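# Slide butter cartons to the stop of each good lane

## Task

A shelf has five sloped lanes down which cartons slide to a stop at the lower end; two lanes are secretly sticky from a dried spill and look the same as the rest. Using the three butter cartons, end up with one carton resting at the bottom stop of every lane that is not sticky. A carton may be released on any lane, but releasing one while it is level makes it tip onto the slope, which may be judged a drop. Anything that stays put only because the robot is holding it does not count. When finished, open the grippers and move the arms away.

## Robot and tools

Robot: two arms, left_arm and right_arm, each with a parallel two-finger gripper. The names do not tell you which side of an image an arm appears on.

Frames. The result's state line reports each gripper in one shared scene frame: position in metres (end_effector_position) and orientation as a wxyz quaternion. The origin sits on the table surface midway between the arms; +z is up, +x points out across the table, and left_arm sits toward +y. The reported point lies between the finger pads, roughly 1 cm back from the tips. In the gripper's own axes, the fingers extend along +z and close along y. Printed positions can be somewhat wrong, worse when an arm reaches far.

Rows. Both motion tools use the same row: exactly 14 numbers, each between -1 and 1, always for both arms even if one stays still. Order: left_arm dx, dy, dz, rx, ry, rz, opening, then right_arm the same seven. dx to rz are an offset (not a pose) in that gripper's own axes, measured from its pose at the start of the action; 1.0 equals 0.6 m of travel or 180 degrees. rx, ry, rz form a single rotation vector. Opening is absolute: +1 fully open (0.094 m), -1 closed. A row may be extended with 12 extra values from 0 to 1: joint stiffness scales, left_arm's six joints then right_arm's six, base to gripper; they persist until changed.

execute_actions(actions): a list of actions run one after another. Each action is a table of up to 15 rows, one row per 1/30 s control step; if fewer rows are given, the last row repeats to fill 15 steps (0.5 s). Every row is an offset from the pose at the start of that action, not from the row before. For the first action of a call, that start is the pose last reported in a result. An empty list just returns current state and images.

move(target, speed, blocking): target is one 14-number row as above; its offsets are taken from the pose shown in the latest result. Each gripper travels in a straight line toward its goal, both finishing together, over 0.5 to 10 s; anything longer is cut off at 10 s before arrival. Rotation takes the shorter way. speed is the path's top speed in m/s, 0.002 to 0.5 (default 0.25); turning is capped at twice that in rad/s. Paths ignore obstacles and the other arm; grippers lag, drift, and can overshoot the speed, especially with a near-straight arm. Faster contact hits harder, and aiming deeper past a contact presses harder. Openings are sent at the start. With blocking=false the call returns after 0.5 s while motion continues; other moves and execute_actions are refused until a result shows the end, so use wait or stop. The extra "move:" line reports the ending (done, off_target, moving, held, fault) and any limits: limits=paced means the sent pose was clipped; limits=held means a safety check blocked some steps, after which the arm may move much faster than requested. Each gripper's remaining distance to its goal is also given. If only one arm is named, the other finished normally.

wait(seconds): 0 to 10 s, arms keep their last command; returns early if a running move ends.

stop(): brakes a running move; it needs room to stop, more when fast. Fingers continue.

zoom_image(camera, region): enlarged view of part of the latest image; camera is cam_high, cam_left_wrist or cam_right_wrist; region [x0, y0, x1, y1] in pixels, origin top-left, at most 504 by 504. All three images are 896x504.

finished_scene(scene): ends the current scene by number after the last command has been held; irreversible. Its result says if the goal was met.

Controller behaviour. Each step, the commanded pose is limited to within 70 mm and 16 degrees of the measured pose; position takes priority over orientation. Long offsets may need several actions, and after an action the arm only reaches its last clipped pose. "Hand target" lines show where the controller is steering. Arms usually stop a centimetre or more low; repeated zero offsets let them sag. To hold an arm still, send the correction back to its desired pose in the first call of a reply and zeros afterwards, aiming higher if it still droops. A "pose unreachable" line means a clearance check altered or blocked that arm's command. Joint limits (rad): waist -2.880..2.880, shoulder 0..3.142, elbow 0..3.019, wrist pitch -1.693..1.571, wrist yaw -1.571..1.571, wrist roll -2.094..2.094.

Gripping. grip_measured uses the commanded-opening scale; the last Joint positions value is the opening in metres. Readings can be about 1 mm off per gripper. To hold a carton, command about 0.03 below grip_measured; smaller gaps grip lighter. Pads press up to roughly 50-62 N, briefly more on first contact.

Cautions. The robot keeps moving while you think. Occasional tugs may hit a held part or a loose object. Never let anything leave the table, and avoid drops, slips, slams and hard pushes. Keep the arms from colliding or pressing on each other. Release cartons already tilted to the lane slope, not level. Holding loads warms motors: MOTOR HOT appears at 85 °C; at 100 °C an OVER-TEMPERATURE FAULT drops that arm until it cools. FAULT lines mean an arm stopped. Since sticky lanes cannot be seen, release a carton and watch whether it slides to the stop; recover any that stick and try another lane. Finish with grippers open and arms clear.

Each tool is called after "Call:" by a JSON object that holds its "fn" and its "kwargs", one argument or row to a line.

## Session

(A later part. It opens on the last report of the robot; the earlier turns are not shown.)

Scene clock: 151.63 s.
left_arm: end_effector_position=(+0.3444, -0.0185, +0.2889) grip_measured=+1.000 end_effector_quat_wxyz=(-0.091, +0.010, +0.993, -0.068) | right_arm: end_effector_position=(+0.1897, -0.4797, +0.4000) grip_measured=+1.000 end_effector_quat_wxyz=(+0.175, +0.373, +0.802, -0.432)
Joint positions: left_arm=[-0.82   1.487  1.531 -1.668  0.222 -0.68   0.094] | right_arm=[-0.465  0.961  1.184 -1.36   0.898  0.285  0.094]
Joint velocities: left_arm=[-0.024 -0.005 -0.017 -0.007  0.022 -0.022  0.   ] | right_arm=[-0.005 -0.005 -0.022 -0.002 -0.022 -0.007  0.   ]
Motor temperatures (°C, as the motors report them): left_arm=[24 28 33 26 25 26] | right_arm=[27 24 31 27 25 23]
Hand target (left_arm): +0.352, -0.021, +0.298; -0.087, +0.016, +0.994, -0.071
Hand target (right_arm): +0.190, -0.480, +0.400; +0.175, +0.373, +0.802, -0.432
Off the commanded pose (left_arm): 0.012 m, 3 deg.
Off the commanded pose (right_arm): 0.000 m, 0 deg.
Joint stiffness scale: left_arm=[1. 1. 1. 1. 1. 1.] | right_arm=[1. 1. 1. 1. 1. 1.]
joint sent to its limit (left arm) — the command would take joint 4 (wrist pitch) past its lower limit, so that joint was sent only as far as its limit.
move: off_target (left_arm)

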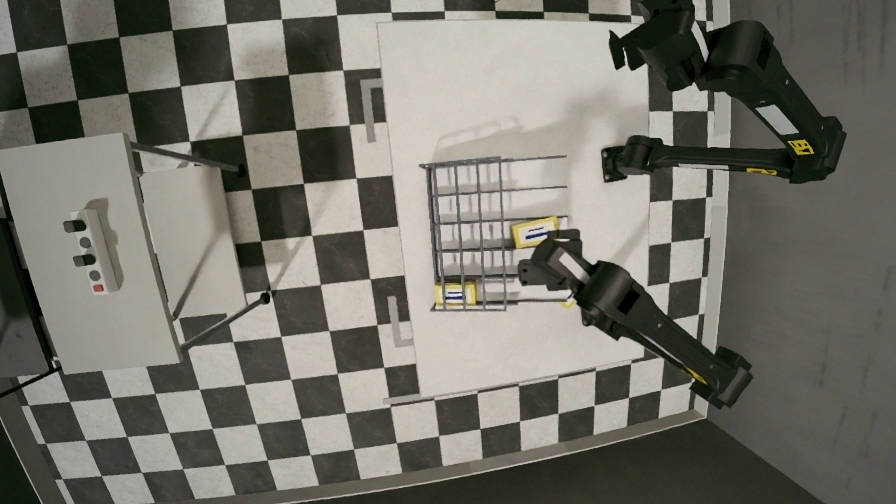

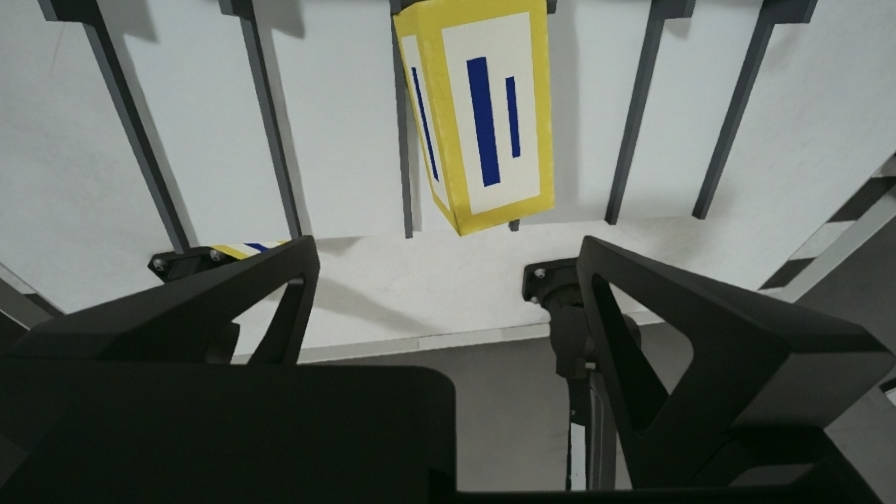

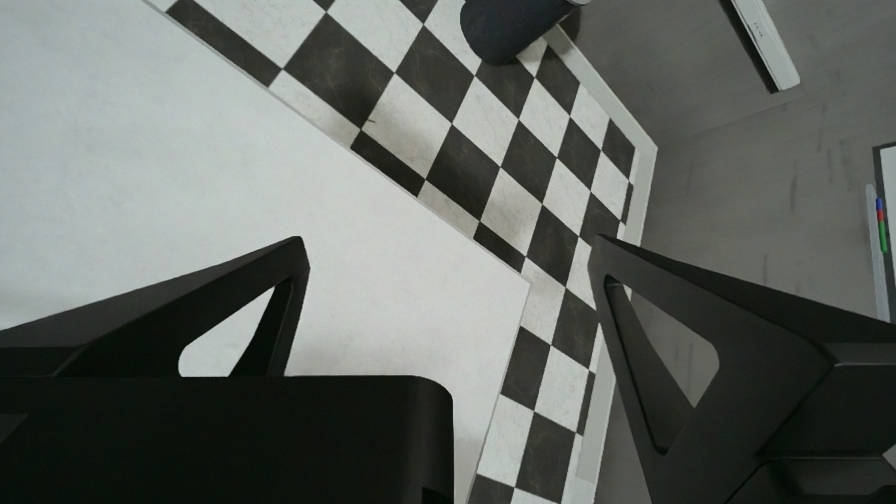

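Call:
{"fn": "move", "kwargs": {
  "target": [-0.05,0.03,0.15,0,0,0,-1, 0,0,0,0,0,0,1]
}}

Call:
{"fn": "move", "kwargs": {
  "target": [0,-0.05,0,0,0,0,-1, 0,0,0,0,0,0,1],
  "speed": 0.05
}}

Scene clock: 154.67 s.
left_arm: end_effector_position=(+0.3525, -0.0148, +0.1996) grip_measured=-0.991 end_effector_quat_wxyz=(-0.093, +0.006, +0.993, -0.067) | right_arm: end_effector_position=(+0.1897, -0.4797, +0.4000) grip_measured=+1.000 end_effector_quat_wxyz=(+0.175, +0.373, +0.802, -0.432)
Joint positions: left_arm=[-0.801  1.517  1.328 -1.444  0.222 -0.668  0.   ] | right_arm=[-0.465  0.961  1.184 -1.36   0.898  0.285  0.094]
Joint velocities: left_arm=[-0.024  0.005 -0.017 -0.032 -0.022 -0.037 -0.001] | right_arm=[-0.024  0.005 -0.012  0.007 -0.051  0.007  0.   ]
Motor temperatures (°C, as the motors report them): left_arm=[24 28 33 26 25 26] | right_arm=[27 24 31 27 25 23]
Hand target (left_arm): +0.357, -0.013, +0.193; -0.091, +0.010, +0.993, -0.068
Hand target (right_arm): +0.190, -0.480, +0.400; +0.175, +0.373, +0.802, -0.432
Off the commanded pose (left_arm): 0.008 m, 1 deg.
Off the commanded pose (right_arm): 0.000 m, 0 deg.
Joint stiffness scale: left_arm=[1. 1. 1. 1. 1. 1.] | right_arm=[1. 1. 1. 1. 1. 1.]
move: done

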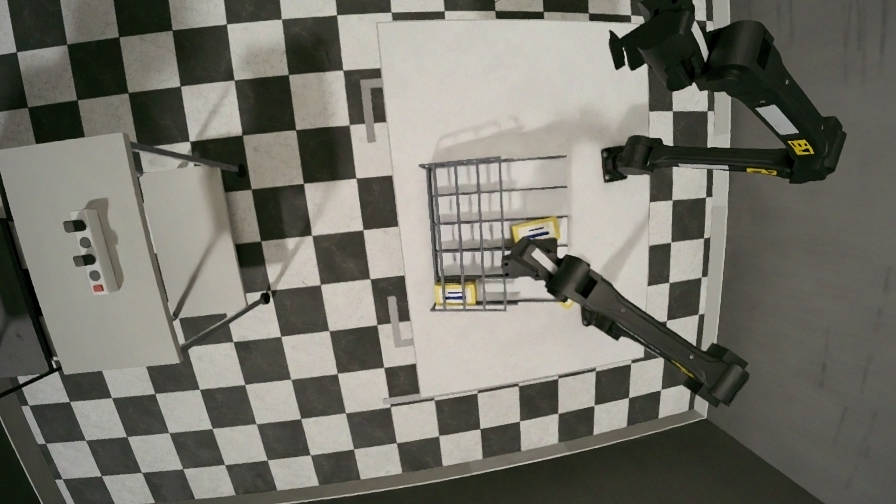

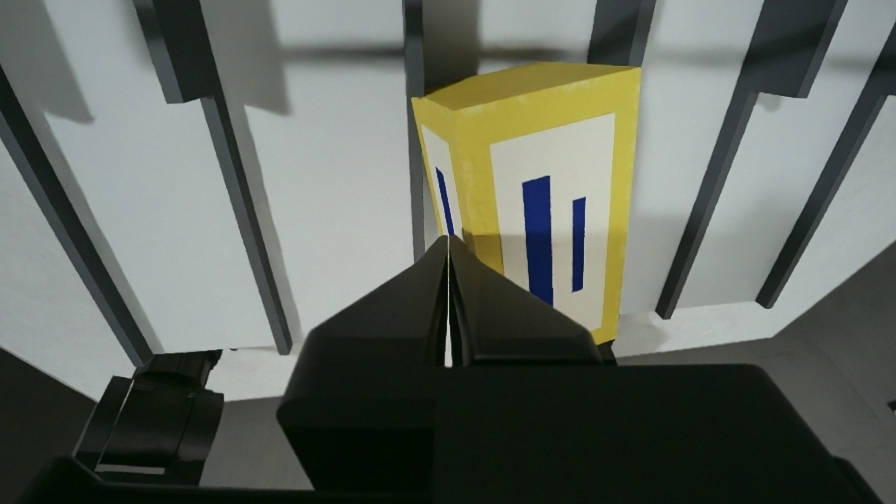

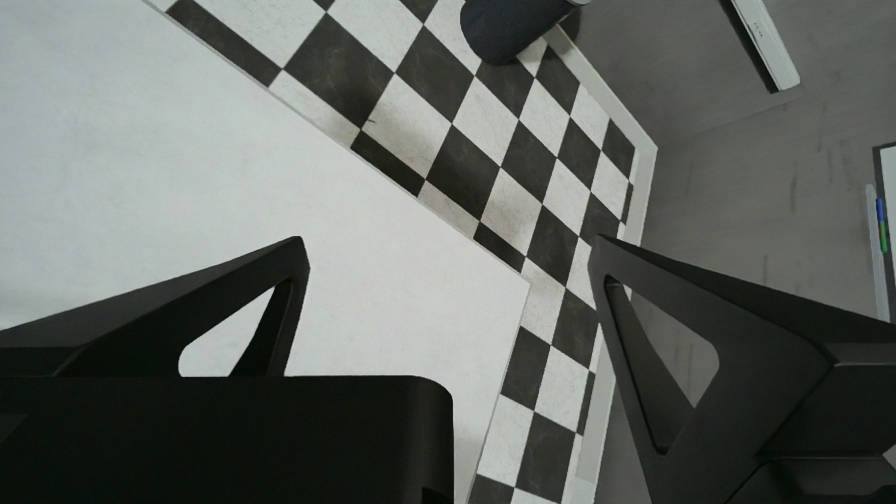

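Scene clock: 155.50 s.
left_arm: end_effector_position=(+0.3463, -0.0231, +0.1972) grip_measured=-0.991 end_effector_quat_wxyz=(-0.097, +0.001, +0.993, -0.061) | right_arm: end_effector_position=(+0.1897, -0.4797, +0.4000) grip_measured=+1.000 end_effector_quat_wxyz=(+0.175, +0.373, +0.802, -0.432)
Joint positions: left_arm=[-0.826  1.527  1.333 -1.446  0.218 -0.703  0.   ] | right_arm=[-0.465  0.961  1.184 -1.36   0.898  0.285  0.094]
Joint velocities: left_arm=[-0.015  0.015  0.012 -0.012  0.066 -0.066  0.001] | right_arm=[-0.005 -0.005 -0.007 -0.007  0.007 -0.007  0.   ]
Motor temperatures (°C, as the motors report them): left_arm=[24 28 33 26 25 26] | right_arm=[27 24 31 27 25 23]
Hand target (left_arm): +0.352, -0.044, +0.203; -0.093, +0.006, +0.993, -0.068
Hand target (right_arm): +0.190, -0.480, +0.400; +0.175, +0.373, +0.802, -0.432
Off the commanded pose (left_arm): 0.023 m, 1 deg.
Off the commanded pose (right_arm): 0.000 m, 0 deg.
Joint stiffness scale: left_arm=[1. 1. 1. 1. 1. 1.] | right_arm=[1. 1. 1. 1. 1. 1.]
move: off_target (left_arm)

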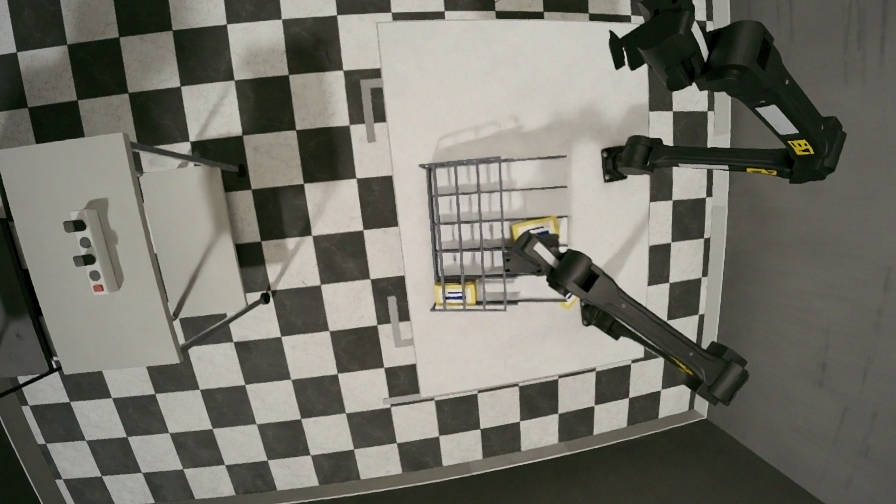

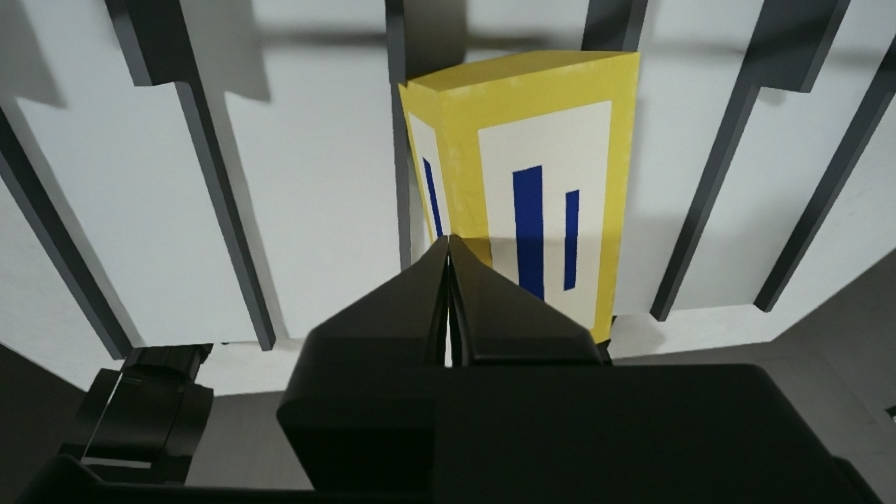

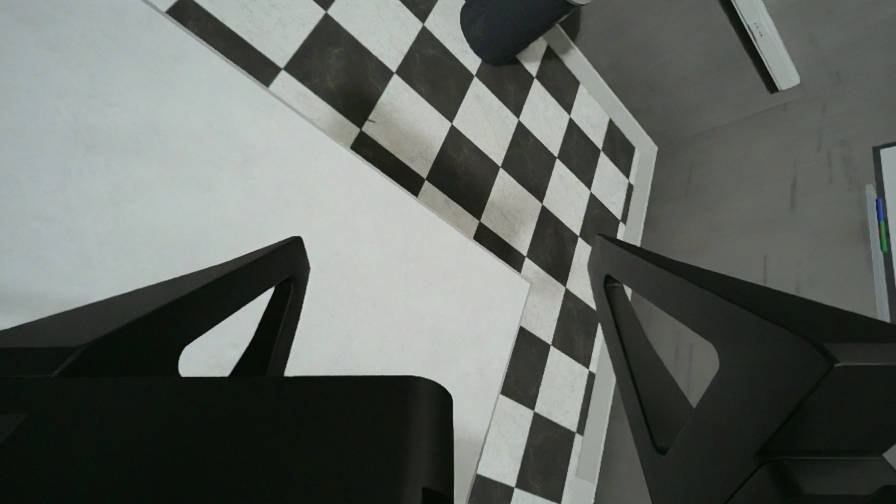

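Call:
{"fn": "move", "kwargs": {
  "target": [0,0,-0.1,0,0,0,1, 0,0,0,0,0,0,1]
}}

Call:
{"fn": "move", "kwargs": {
  "target": [0,-0.06,0,0,0,0,1, 0,0,0,0,0,0,1]
}}

Call:
{"fn": "move", "kwargs": {
  "target": [0,0,0.12,0,0,0,1, 0,0,0,0,0,0,1]
}}

Call:
{"fn": "move", "kwargs": {
  "target": [0,0,0,0,0,0,-1, 0,0,0,0,0,0,1]
}}

Scene clock: 160.40 s.
left_arm: end_effector_position=(+0.3499, -0.0112, +0.2452) grip_measured=+1.000 end_effector_quat_wxyz=(-0.101, -0.005, +0.993, -0.055) | right_arm: end_effector_position=(+0.1897, -0.4797, +0.4000) grip_measured=+1.000 end_effector_quat_wxyz=(+0.175, +0.373, +0.802, -0.432)
Joint positions: left_arm=[-0.802  1.506  1.436 -1.588  0.213 -0.689  0.094] | right_arm=[-0.465  0.961  1.184 -1.36   0.898  0.285  0.094]
Joint velocities: left_arm=[-0.005  0.005  0.007 -0.007  0.007  0.051  0.   ] | right_arm=[-0.015 -0.005  0.002 -0.002  0.11   0.066  0.   ]
Motor temperatures (°C, as the motors report them): left_arm=[24 28 34 26 25 26] | right_arm=[27 24 31 27 25 23]
Hand target (left_arm): +0.358, -0.016, +0.255; -0.096, +0.001, +0.994, -0.060
Hand target (right_arm): +0.190, -0.480, +0.400; +0.175, +0.373, +0.802, -0.432
Off the commanded pose (left_arm): 0.014 m, 1 deg.
Off the commanded pose (right_arm): 0.000 m, 0 deg.
Joint stiffness scale: left_arm=[1. 1. 1. 1. 1. 1.] | right_arm=[1. 1. 1. 1. 1. 1.]
move: off_target (left_arm)

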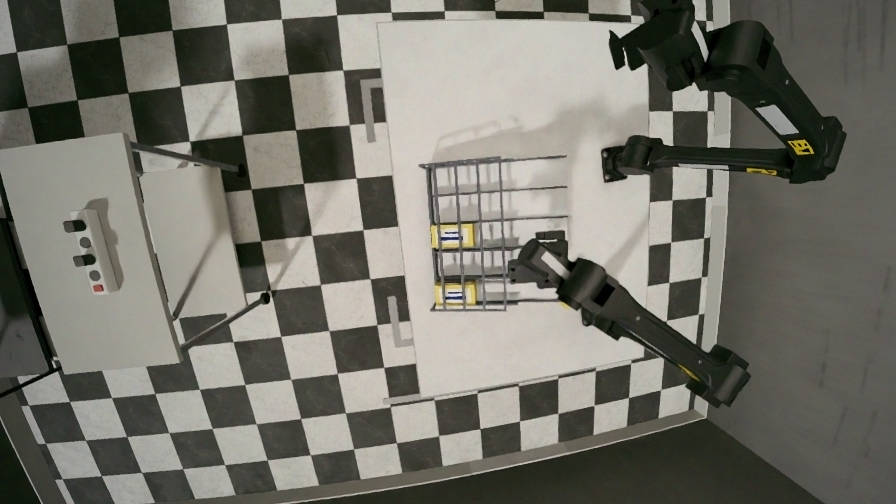

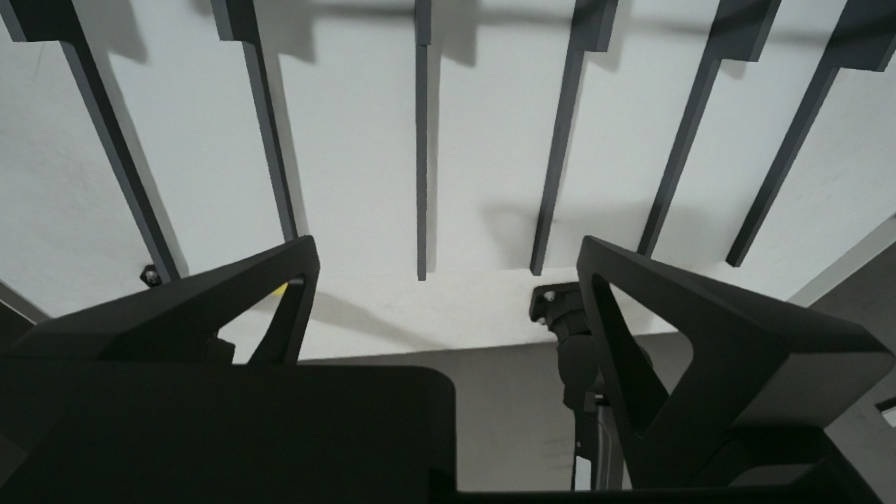

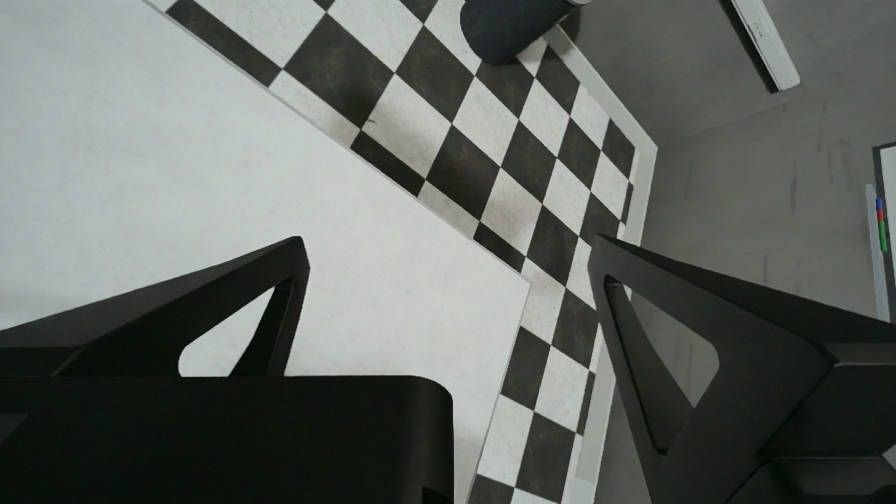

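Scene clock: 161.17 s.
left_arm: end_effector_position=(+0.3402, -0.0355, +0.2358) grip_measured=+1.000 end_effector_quat_wxyz=(-0.112, +0.000, +0.993, -0.045) | right_arm: end_effector_position=(+0.1897, -0.4797, +0.4000) grip_measured=+1.000 end_effector_quat_wxyz=(+0.175, +0.373, +0.802, -0.432)
Joint positions: left_arm=[-0.857  1.549  1.459 -1.588  0.218 -0.731  0.094] | right_arm=[-0.465  0.961  1.184 -1.36   0.898  0.285  0.094]
Joint velocities: left_arm=[-0.005 -0.005  0.002 -0.007  0.007 -0.007  0.   ] | right_arm=[ 0.005 -0.005 -0.002 -0.007 -0.022 -0.007  0.   ]
Motor temperatures (°C, as the motors report them): left_arm=[24 28 34 26 25 26] | right_arm=[27 24 31 27 25 23]
Hand target (left_arm): +0.350, -0.047, +0.249; -0.101, -0.006, +0.993, -0.056
Hand target (right_arm): +0.190, -0.480, +0.400; +0.175, +0.373, +0.802, -0.432
Off the commanded pose (left_arm): 0.020 m, 2 deg.
Off the commanded pose (right_arm): 0.000 m, 0 deg.
Joint stiffness scale: left_arm=[1. 1. 1. 1. 1. 1.] | right_arm=[1. 1. 1. 1. 1. 1.]
move: off_target (left_arm)

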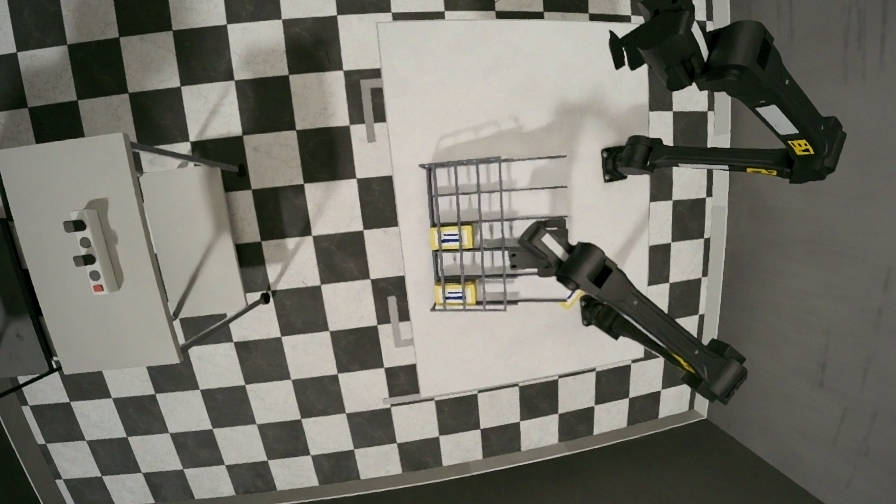

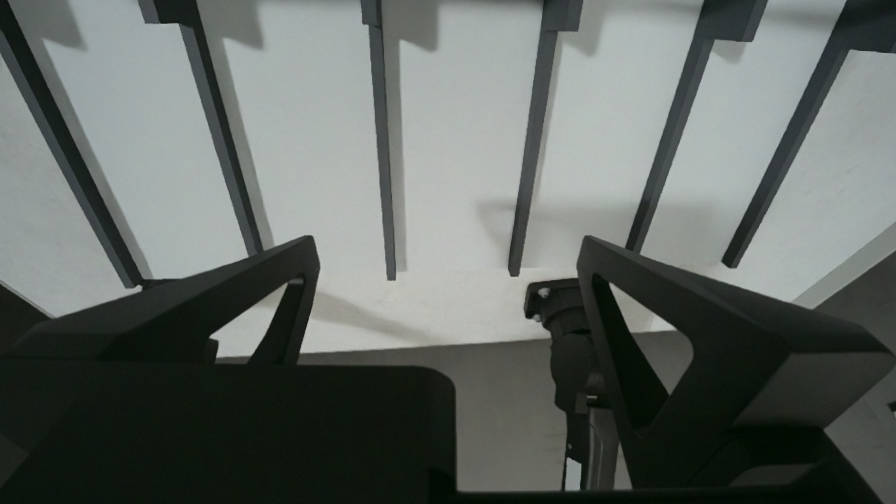

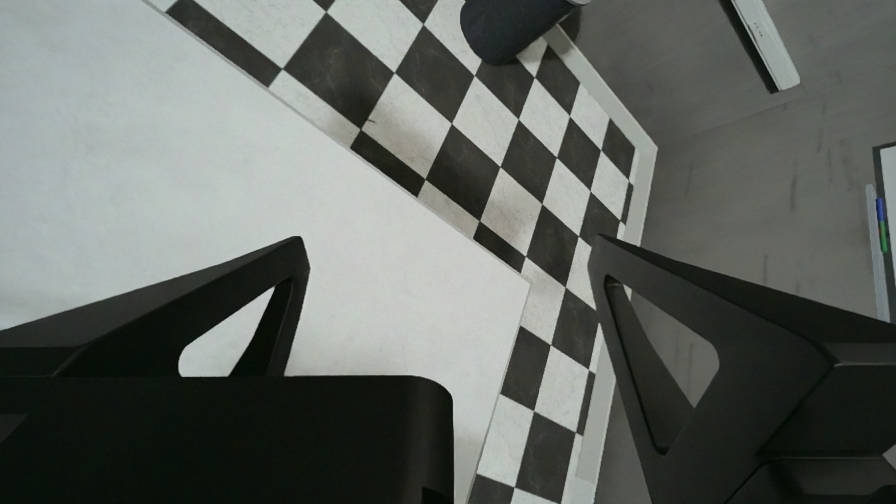

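Scene clock: 161.97 s.
left_arm: end_effector_position=(+0.3247, -0.0385, +0.1753) grip_measured=+1.000 end_effector_quat_wxyz=(-0.109, +0.006, +0.993, -0.047) | right_arm: end_effector_position=(+0.1897, -0.4797, +0.4000) grip_measured=+1.000 end_effector_quat_wxyz=(+0.175, +0.373, +0.802, -0.432)
Joint positions: left_arm=[-0.886  1.546  1.295 -1.413  0.22  -0.751  0.094] | right_arm=[-0.465  0.961  1.184 -1.36   0.898  0.285  0.094]
Joint velocities: left_arm=[-0.005 -0.015  0.012  0.007  0.022 -0.007  0.   ] | right_arm=[-0.015 -0.005 -0.022 -0.007 -0.022  0.022  0.   ]
Motor temperatures (°C, as the motors report them): left_arm=[24 28 34 26 25 26] | right_arm=[27 24 31 27 25 23]
Hand target (left_arm): +0.323, -0.042, +0.166; -0.113, +0.000, +0.993, -0.045
Hand target (right_arm): +0.190, -0.480, +0.400; +0.175, +0.373, +0.802, -0.432
Off the commanded pose (left_arm): 0.010 m, 1 deg.
Off the commanded pose (right_arm): 0.000 m, 0 deg.
Joint stiffness scale: left_arm=[1. 1. 1. 1. 1. 1.] | right_arm=[1. 1. 1. 1. 1. 1.]
move: done

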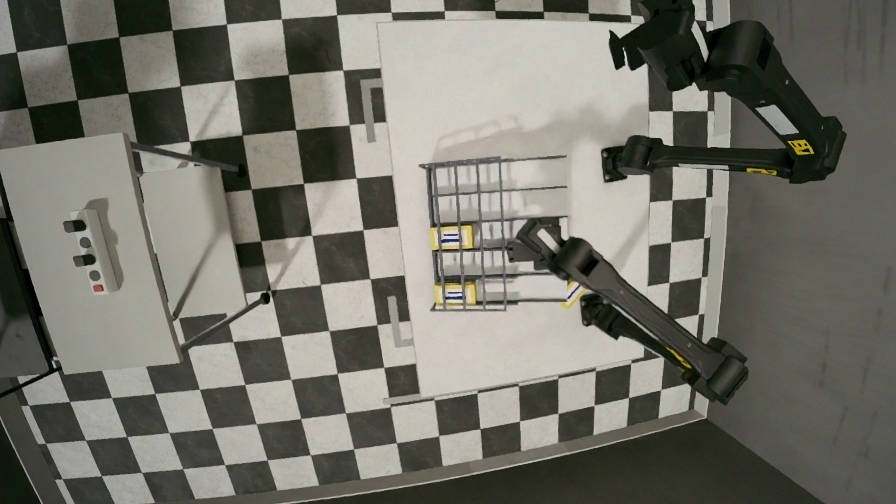

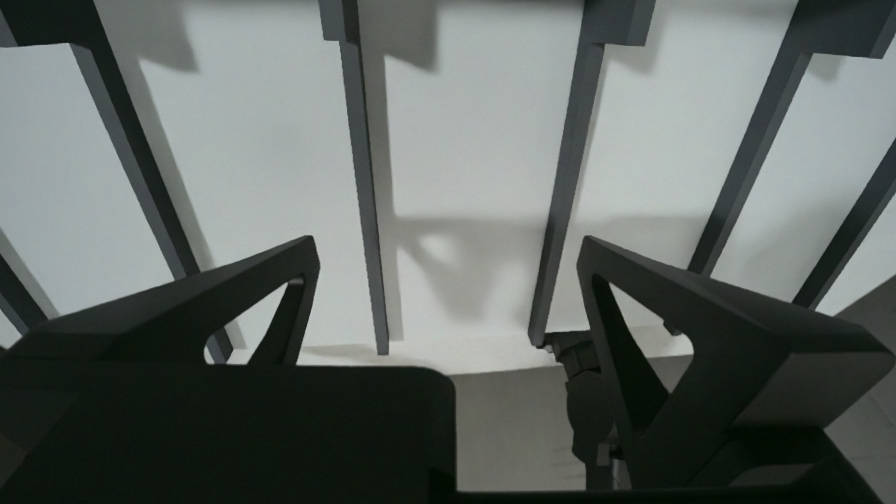

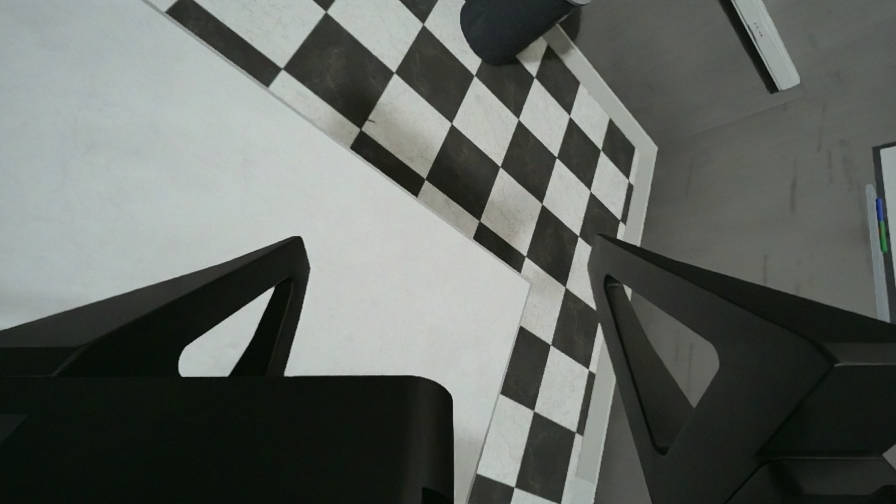

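Scene clock: 162.47 s.
left_arm: end_effector_position=(+0.3247, -0.0385, +0.1753) grip_measured=-0.991 end_effector_quat_wxyz=(-0.109, +0.006, +0.993, -0.047) | right_arm: end_effector_position=(+0.1897, -0.4797, +0.4000) grip_measured=+1.000 end_effector_quat_wxyz=(+0.175, +0.373, +0.802, -0.432)
Joint positions: left_arm=[-0.886  1.546  1.295 -1.413  0.22  -0.751  0.   ] | right_arm=[-0.465  0.961  1.184 -1.36   0.898  0.285  0.094]
Joint velocities: left_arm=[-0.005 -0.005  0.002  0.007 -0.037 -0.037 -0.001] | right_arm=[-0.005  0.005 -0.002  0.007 -0.007  0.007  0.   ]
Motor temperatures (°C, as the motors report them): left_arm=[24 28 34 26 25 26] | right_arm=[27 24 31 27 25 23]
Hand target (left_arm): +0.325, -0.039, +0.175; -0.109, +0.006, +0.993, -0.047
Hand target (right_arm): +0.190, -0.480, +0.400; +0.175, +0.373, +0.802, -0.432
Off the commanded pose (left_arm): 0.000 m, 0 deg.
Off the commanded pose (right_arm): 0.000 m, 0 deg.
Joint stiffness scale: left_arm=[1. 1. 1. 1. 1. 1.] | right_arm=[1. 1. 1. 1. 1. 1.]
move: done

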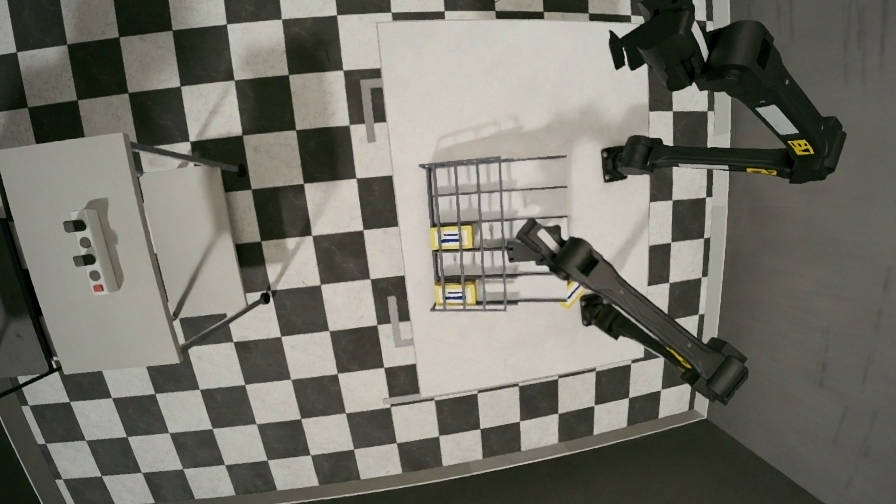

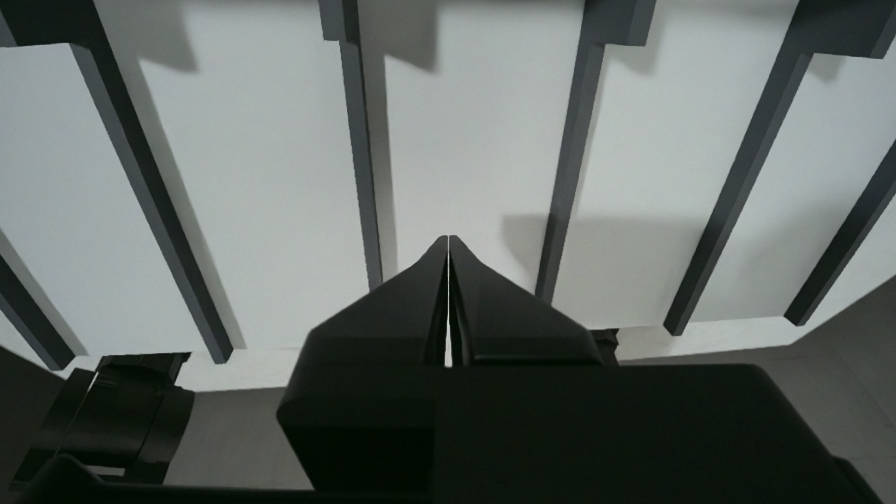

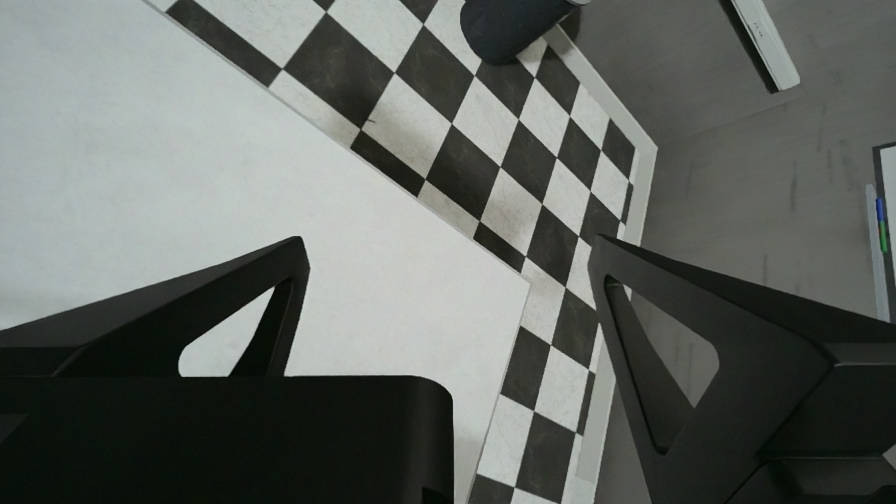

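Call:
{"fn": "move", "kwargs": {
  "target": [0.12,0.42,-0.01,0,-0.07,0,1,0,0,0,0,0,0,1]
}}

Scene clock: 171.30 s.
left_arm: end_effector_position=(+0.2638, +0.2144, +0.1838) grip_measured=+1.000 end_effector_quat_wxyz=(+0.018, -0.006, +0.999, -0.050) | right_arm: end_effector_position=(+0.1897, -0.4797, +0.4000) grip_measured=+1.000 end_effector_quat_wxyz=(+0.175, +0.373, +0.802, -0.432)
Joint positions: left_arm=[-0.368  0.887  0.786 -1.408  0.087 -0.269  0.094] | right_arm=[-0.465  0.961  1.184 -1.36   0.898  0.285  0.094]
Joint velocities: left_arm=[ 0.005  0.005  0.007 -0.007 -0.037 -0.007  0.   ] | right_arm=[ 0.005 -0.005 -0.002  0.002  0.037 -0.007  0.   ]
Motor temperatures (°C, as the motors report them): left_arm=[24 28 32 26 25 26] | right_arm=[27 24 31 27 25 23]
Hand target (left_arm): +0.256, +0.217, +0.177; +0.000, +0.000, +0.999, -0.046
Hand target (right_arm): +0.190, -0.480, +0.400; +0.175, +0.373, +0.802, -0.432
Off the commanded pose (left_arm): 0.014 m, 2 deg.
Off the commanded pose (right_arm): 0.000 m, 0 deg.
Joint stiffness scale: left_arm=[1. 1. 1. 1. 1. 1.] | right_arm=[1. 1. 1. 1. 1. 1.]
move: off_target (left_arm)

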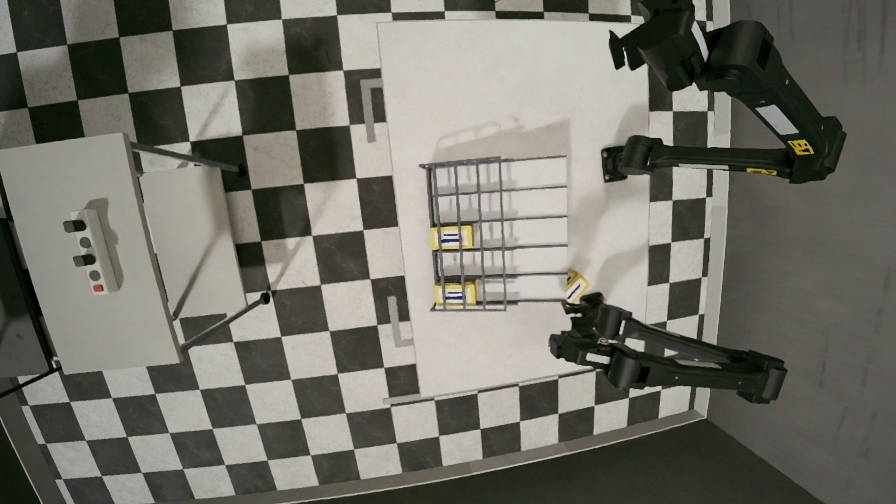

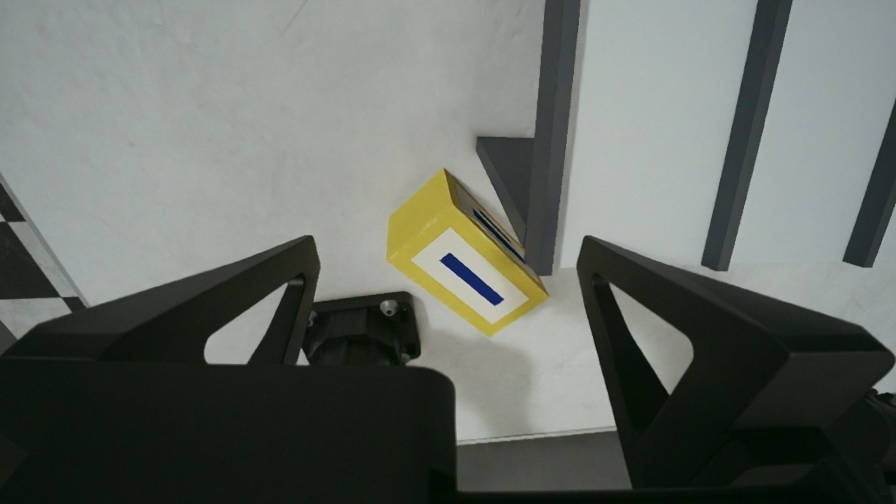

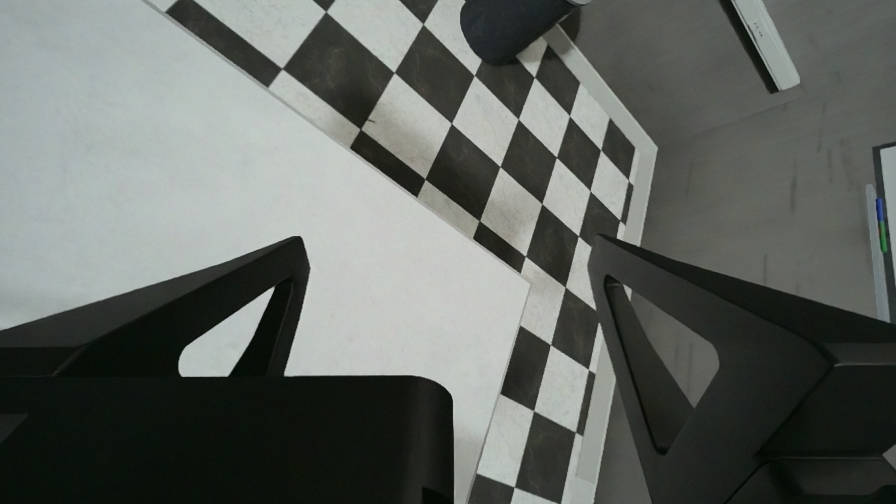

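Axis "\" , ~50° off vertical. Rotate −rz.

Call:
{"fn": "move", "kwargs": {
  "target": [0,-0.02,0,0,0,-0.28,1,0,0,0,0,0,0,1]
}}

Scene clock: 175.97 s.
left_arm: end_effector_position=(+0.2607, +0.2056, +0.1838) grip_measured=+1.000 end_effector_quat_wxyz=(-0.006, -0.428, +0.902, -0.053) | right_arm: end_effector_position=(+0.1897, -0.4797, +0.4000) grip_measured=+1.000 end_effector_quat_wxyz=(+0.175, +0.373, +0.802, -0.432)
Joint positions: left_arm=[-0.409  0.887  0.786 -1.408  0.086 -1.182  0.094] | right_arm=[-0.465  0.961  1.184 -1.36   0.898  0.285  0.094]
Joint velocities: left_arm=[-0.015 -0.015 -0.002 -0.022  0.037 -0.095  0.   ] | right_arm=[ 0.005  0.015  0.007  0.012  0.051 -0.037  0.   ]
Motor temperatures (°C, as the motors report them): left_arm=[24 28 32 26 25 26] | right_arm=[27 24 31 27 25 23]
Hand target (left_arm): +0.264, +0.202, +0.185; -0.005, -0.431, +0.901, -0.053
Hand target (right_arm): +0.190, -0.480, +0.400; +0.175, +0.373, +0.802, -0.432
Off the commanded pose (left_arm): 0.005 m, 0 deg.
Off the commanded pose (right_arm): 0.000 m, 0 deg.
Joint stiffness scale: left_arm=[1. 1. 1. 1. 1. 1.] | right_arm=[1. 1. 1. 1. 1. 1.]
move: done

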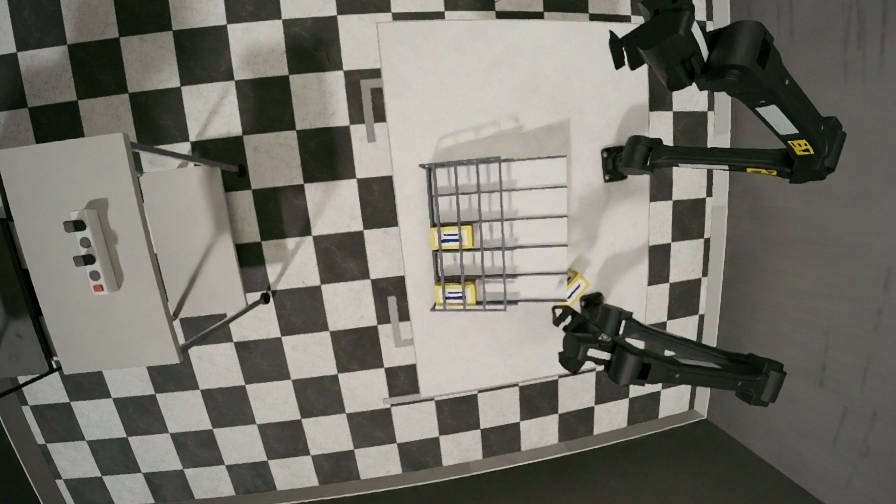

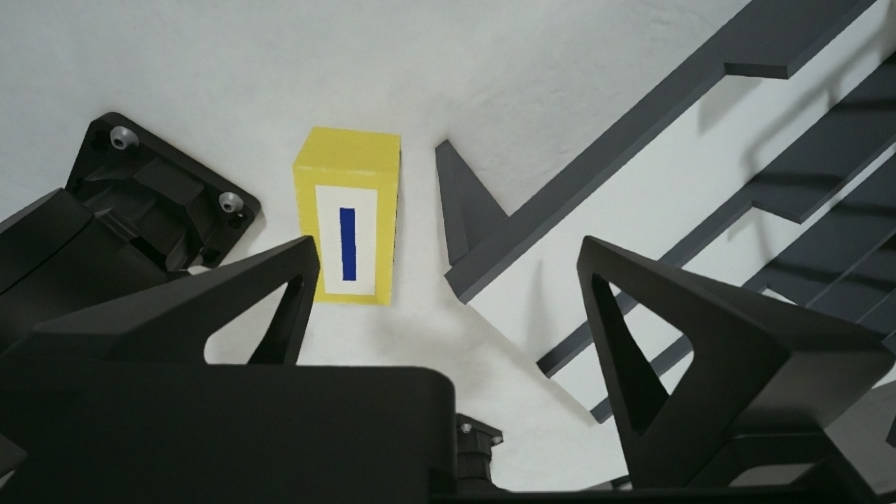

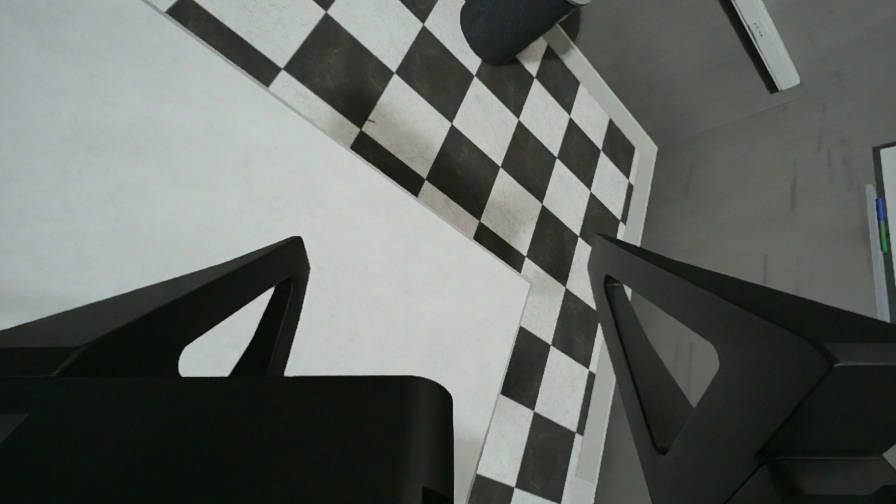

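Shift +y ~4.5cm, then descend.

Call:
{"fn": "move", "kwargs": {
  "target": [0,0.075,0.2,0,0,0,1,0,0,0,0,0,0,1],
  "speed": 0.1
}}

Scene clock: 178.93 s.
left_arm: end_effector_position=(+0.2488, +0.2286, +0.0905) grip_measured=+1.000 end_effector_quat_wxyz=(+0.032, -0.463, +0.883, -0.071) | right_arm: end_effector_position=(+0.1897, -0.4797, +0.4000) grip_measured=+1.000 end_effector_quat_wxyz=(+0.175, +0.373, +0.802, -0.432)
Joint positions: left_arm=[-0.337  0.827  0.503 -1.105  0.067 -1.193  0.094] | right_arm=[-0.465  0.961  1.184 -1.36   0.898  0.285  0.094]
Joint velocities: left_arm=[-0.015 -0.005  0.007 -0.017 -0.022 -0.066  0.   ] | right_arm=[-0.005 -0.015  0.002  0.007 -0.066 -0.037  0.   ]
Motor temperatures (°C, as the motors report them): left_arm=[24 28 32 26 25 26] | right_arm=[27 24 31 27 25 23]
Hand target (left_arm): +0.227, +0.224, +0.064; -0.006, -0.428, +0.902, -0.052
Hand target (right_arm): +0.190, -0.480, +0.400; +0.175, +0.373, +0.802, -0.432
Off the commanded pose (left_arm): 0.036 m, 7 deg.
Off the commanded pose (right_arm): 0.000 m, 0 deg.
Joint stiffness scale: left_arm=[1. 1. 1. 1. 1. 1.] | right_arm=[1. 1. 1. 1. 1. 1.]
move: off_target (left_arm)

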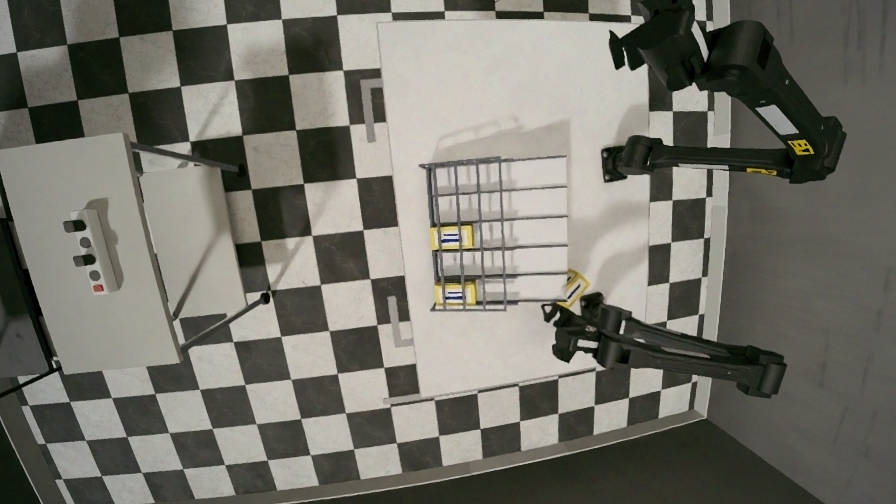

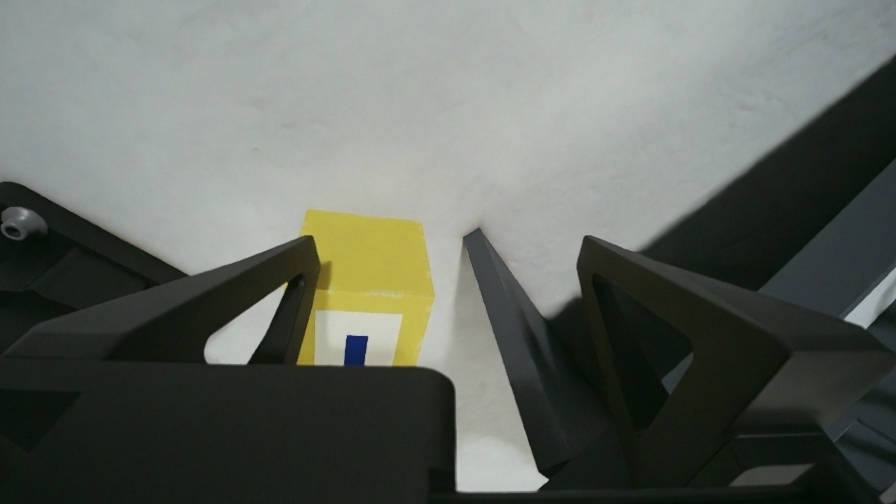

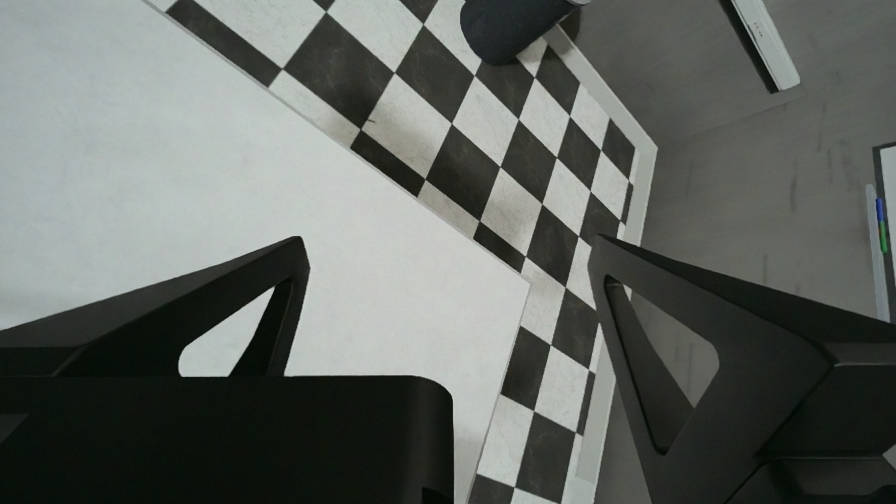

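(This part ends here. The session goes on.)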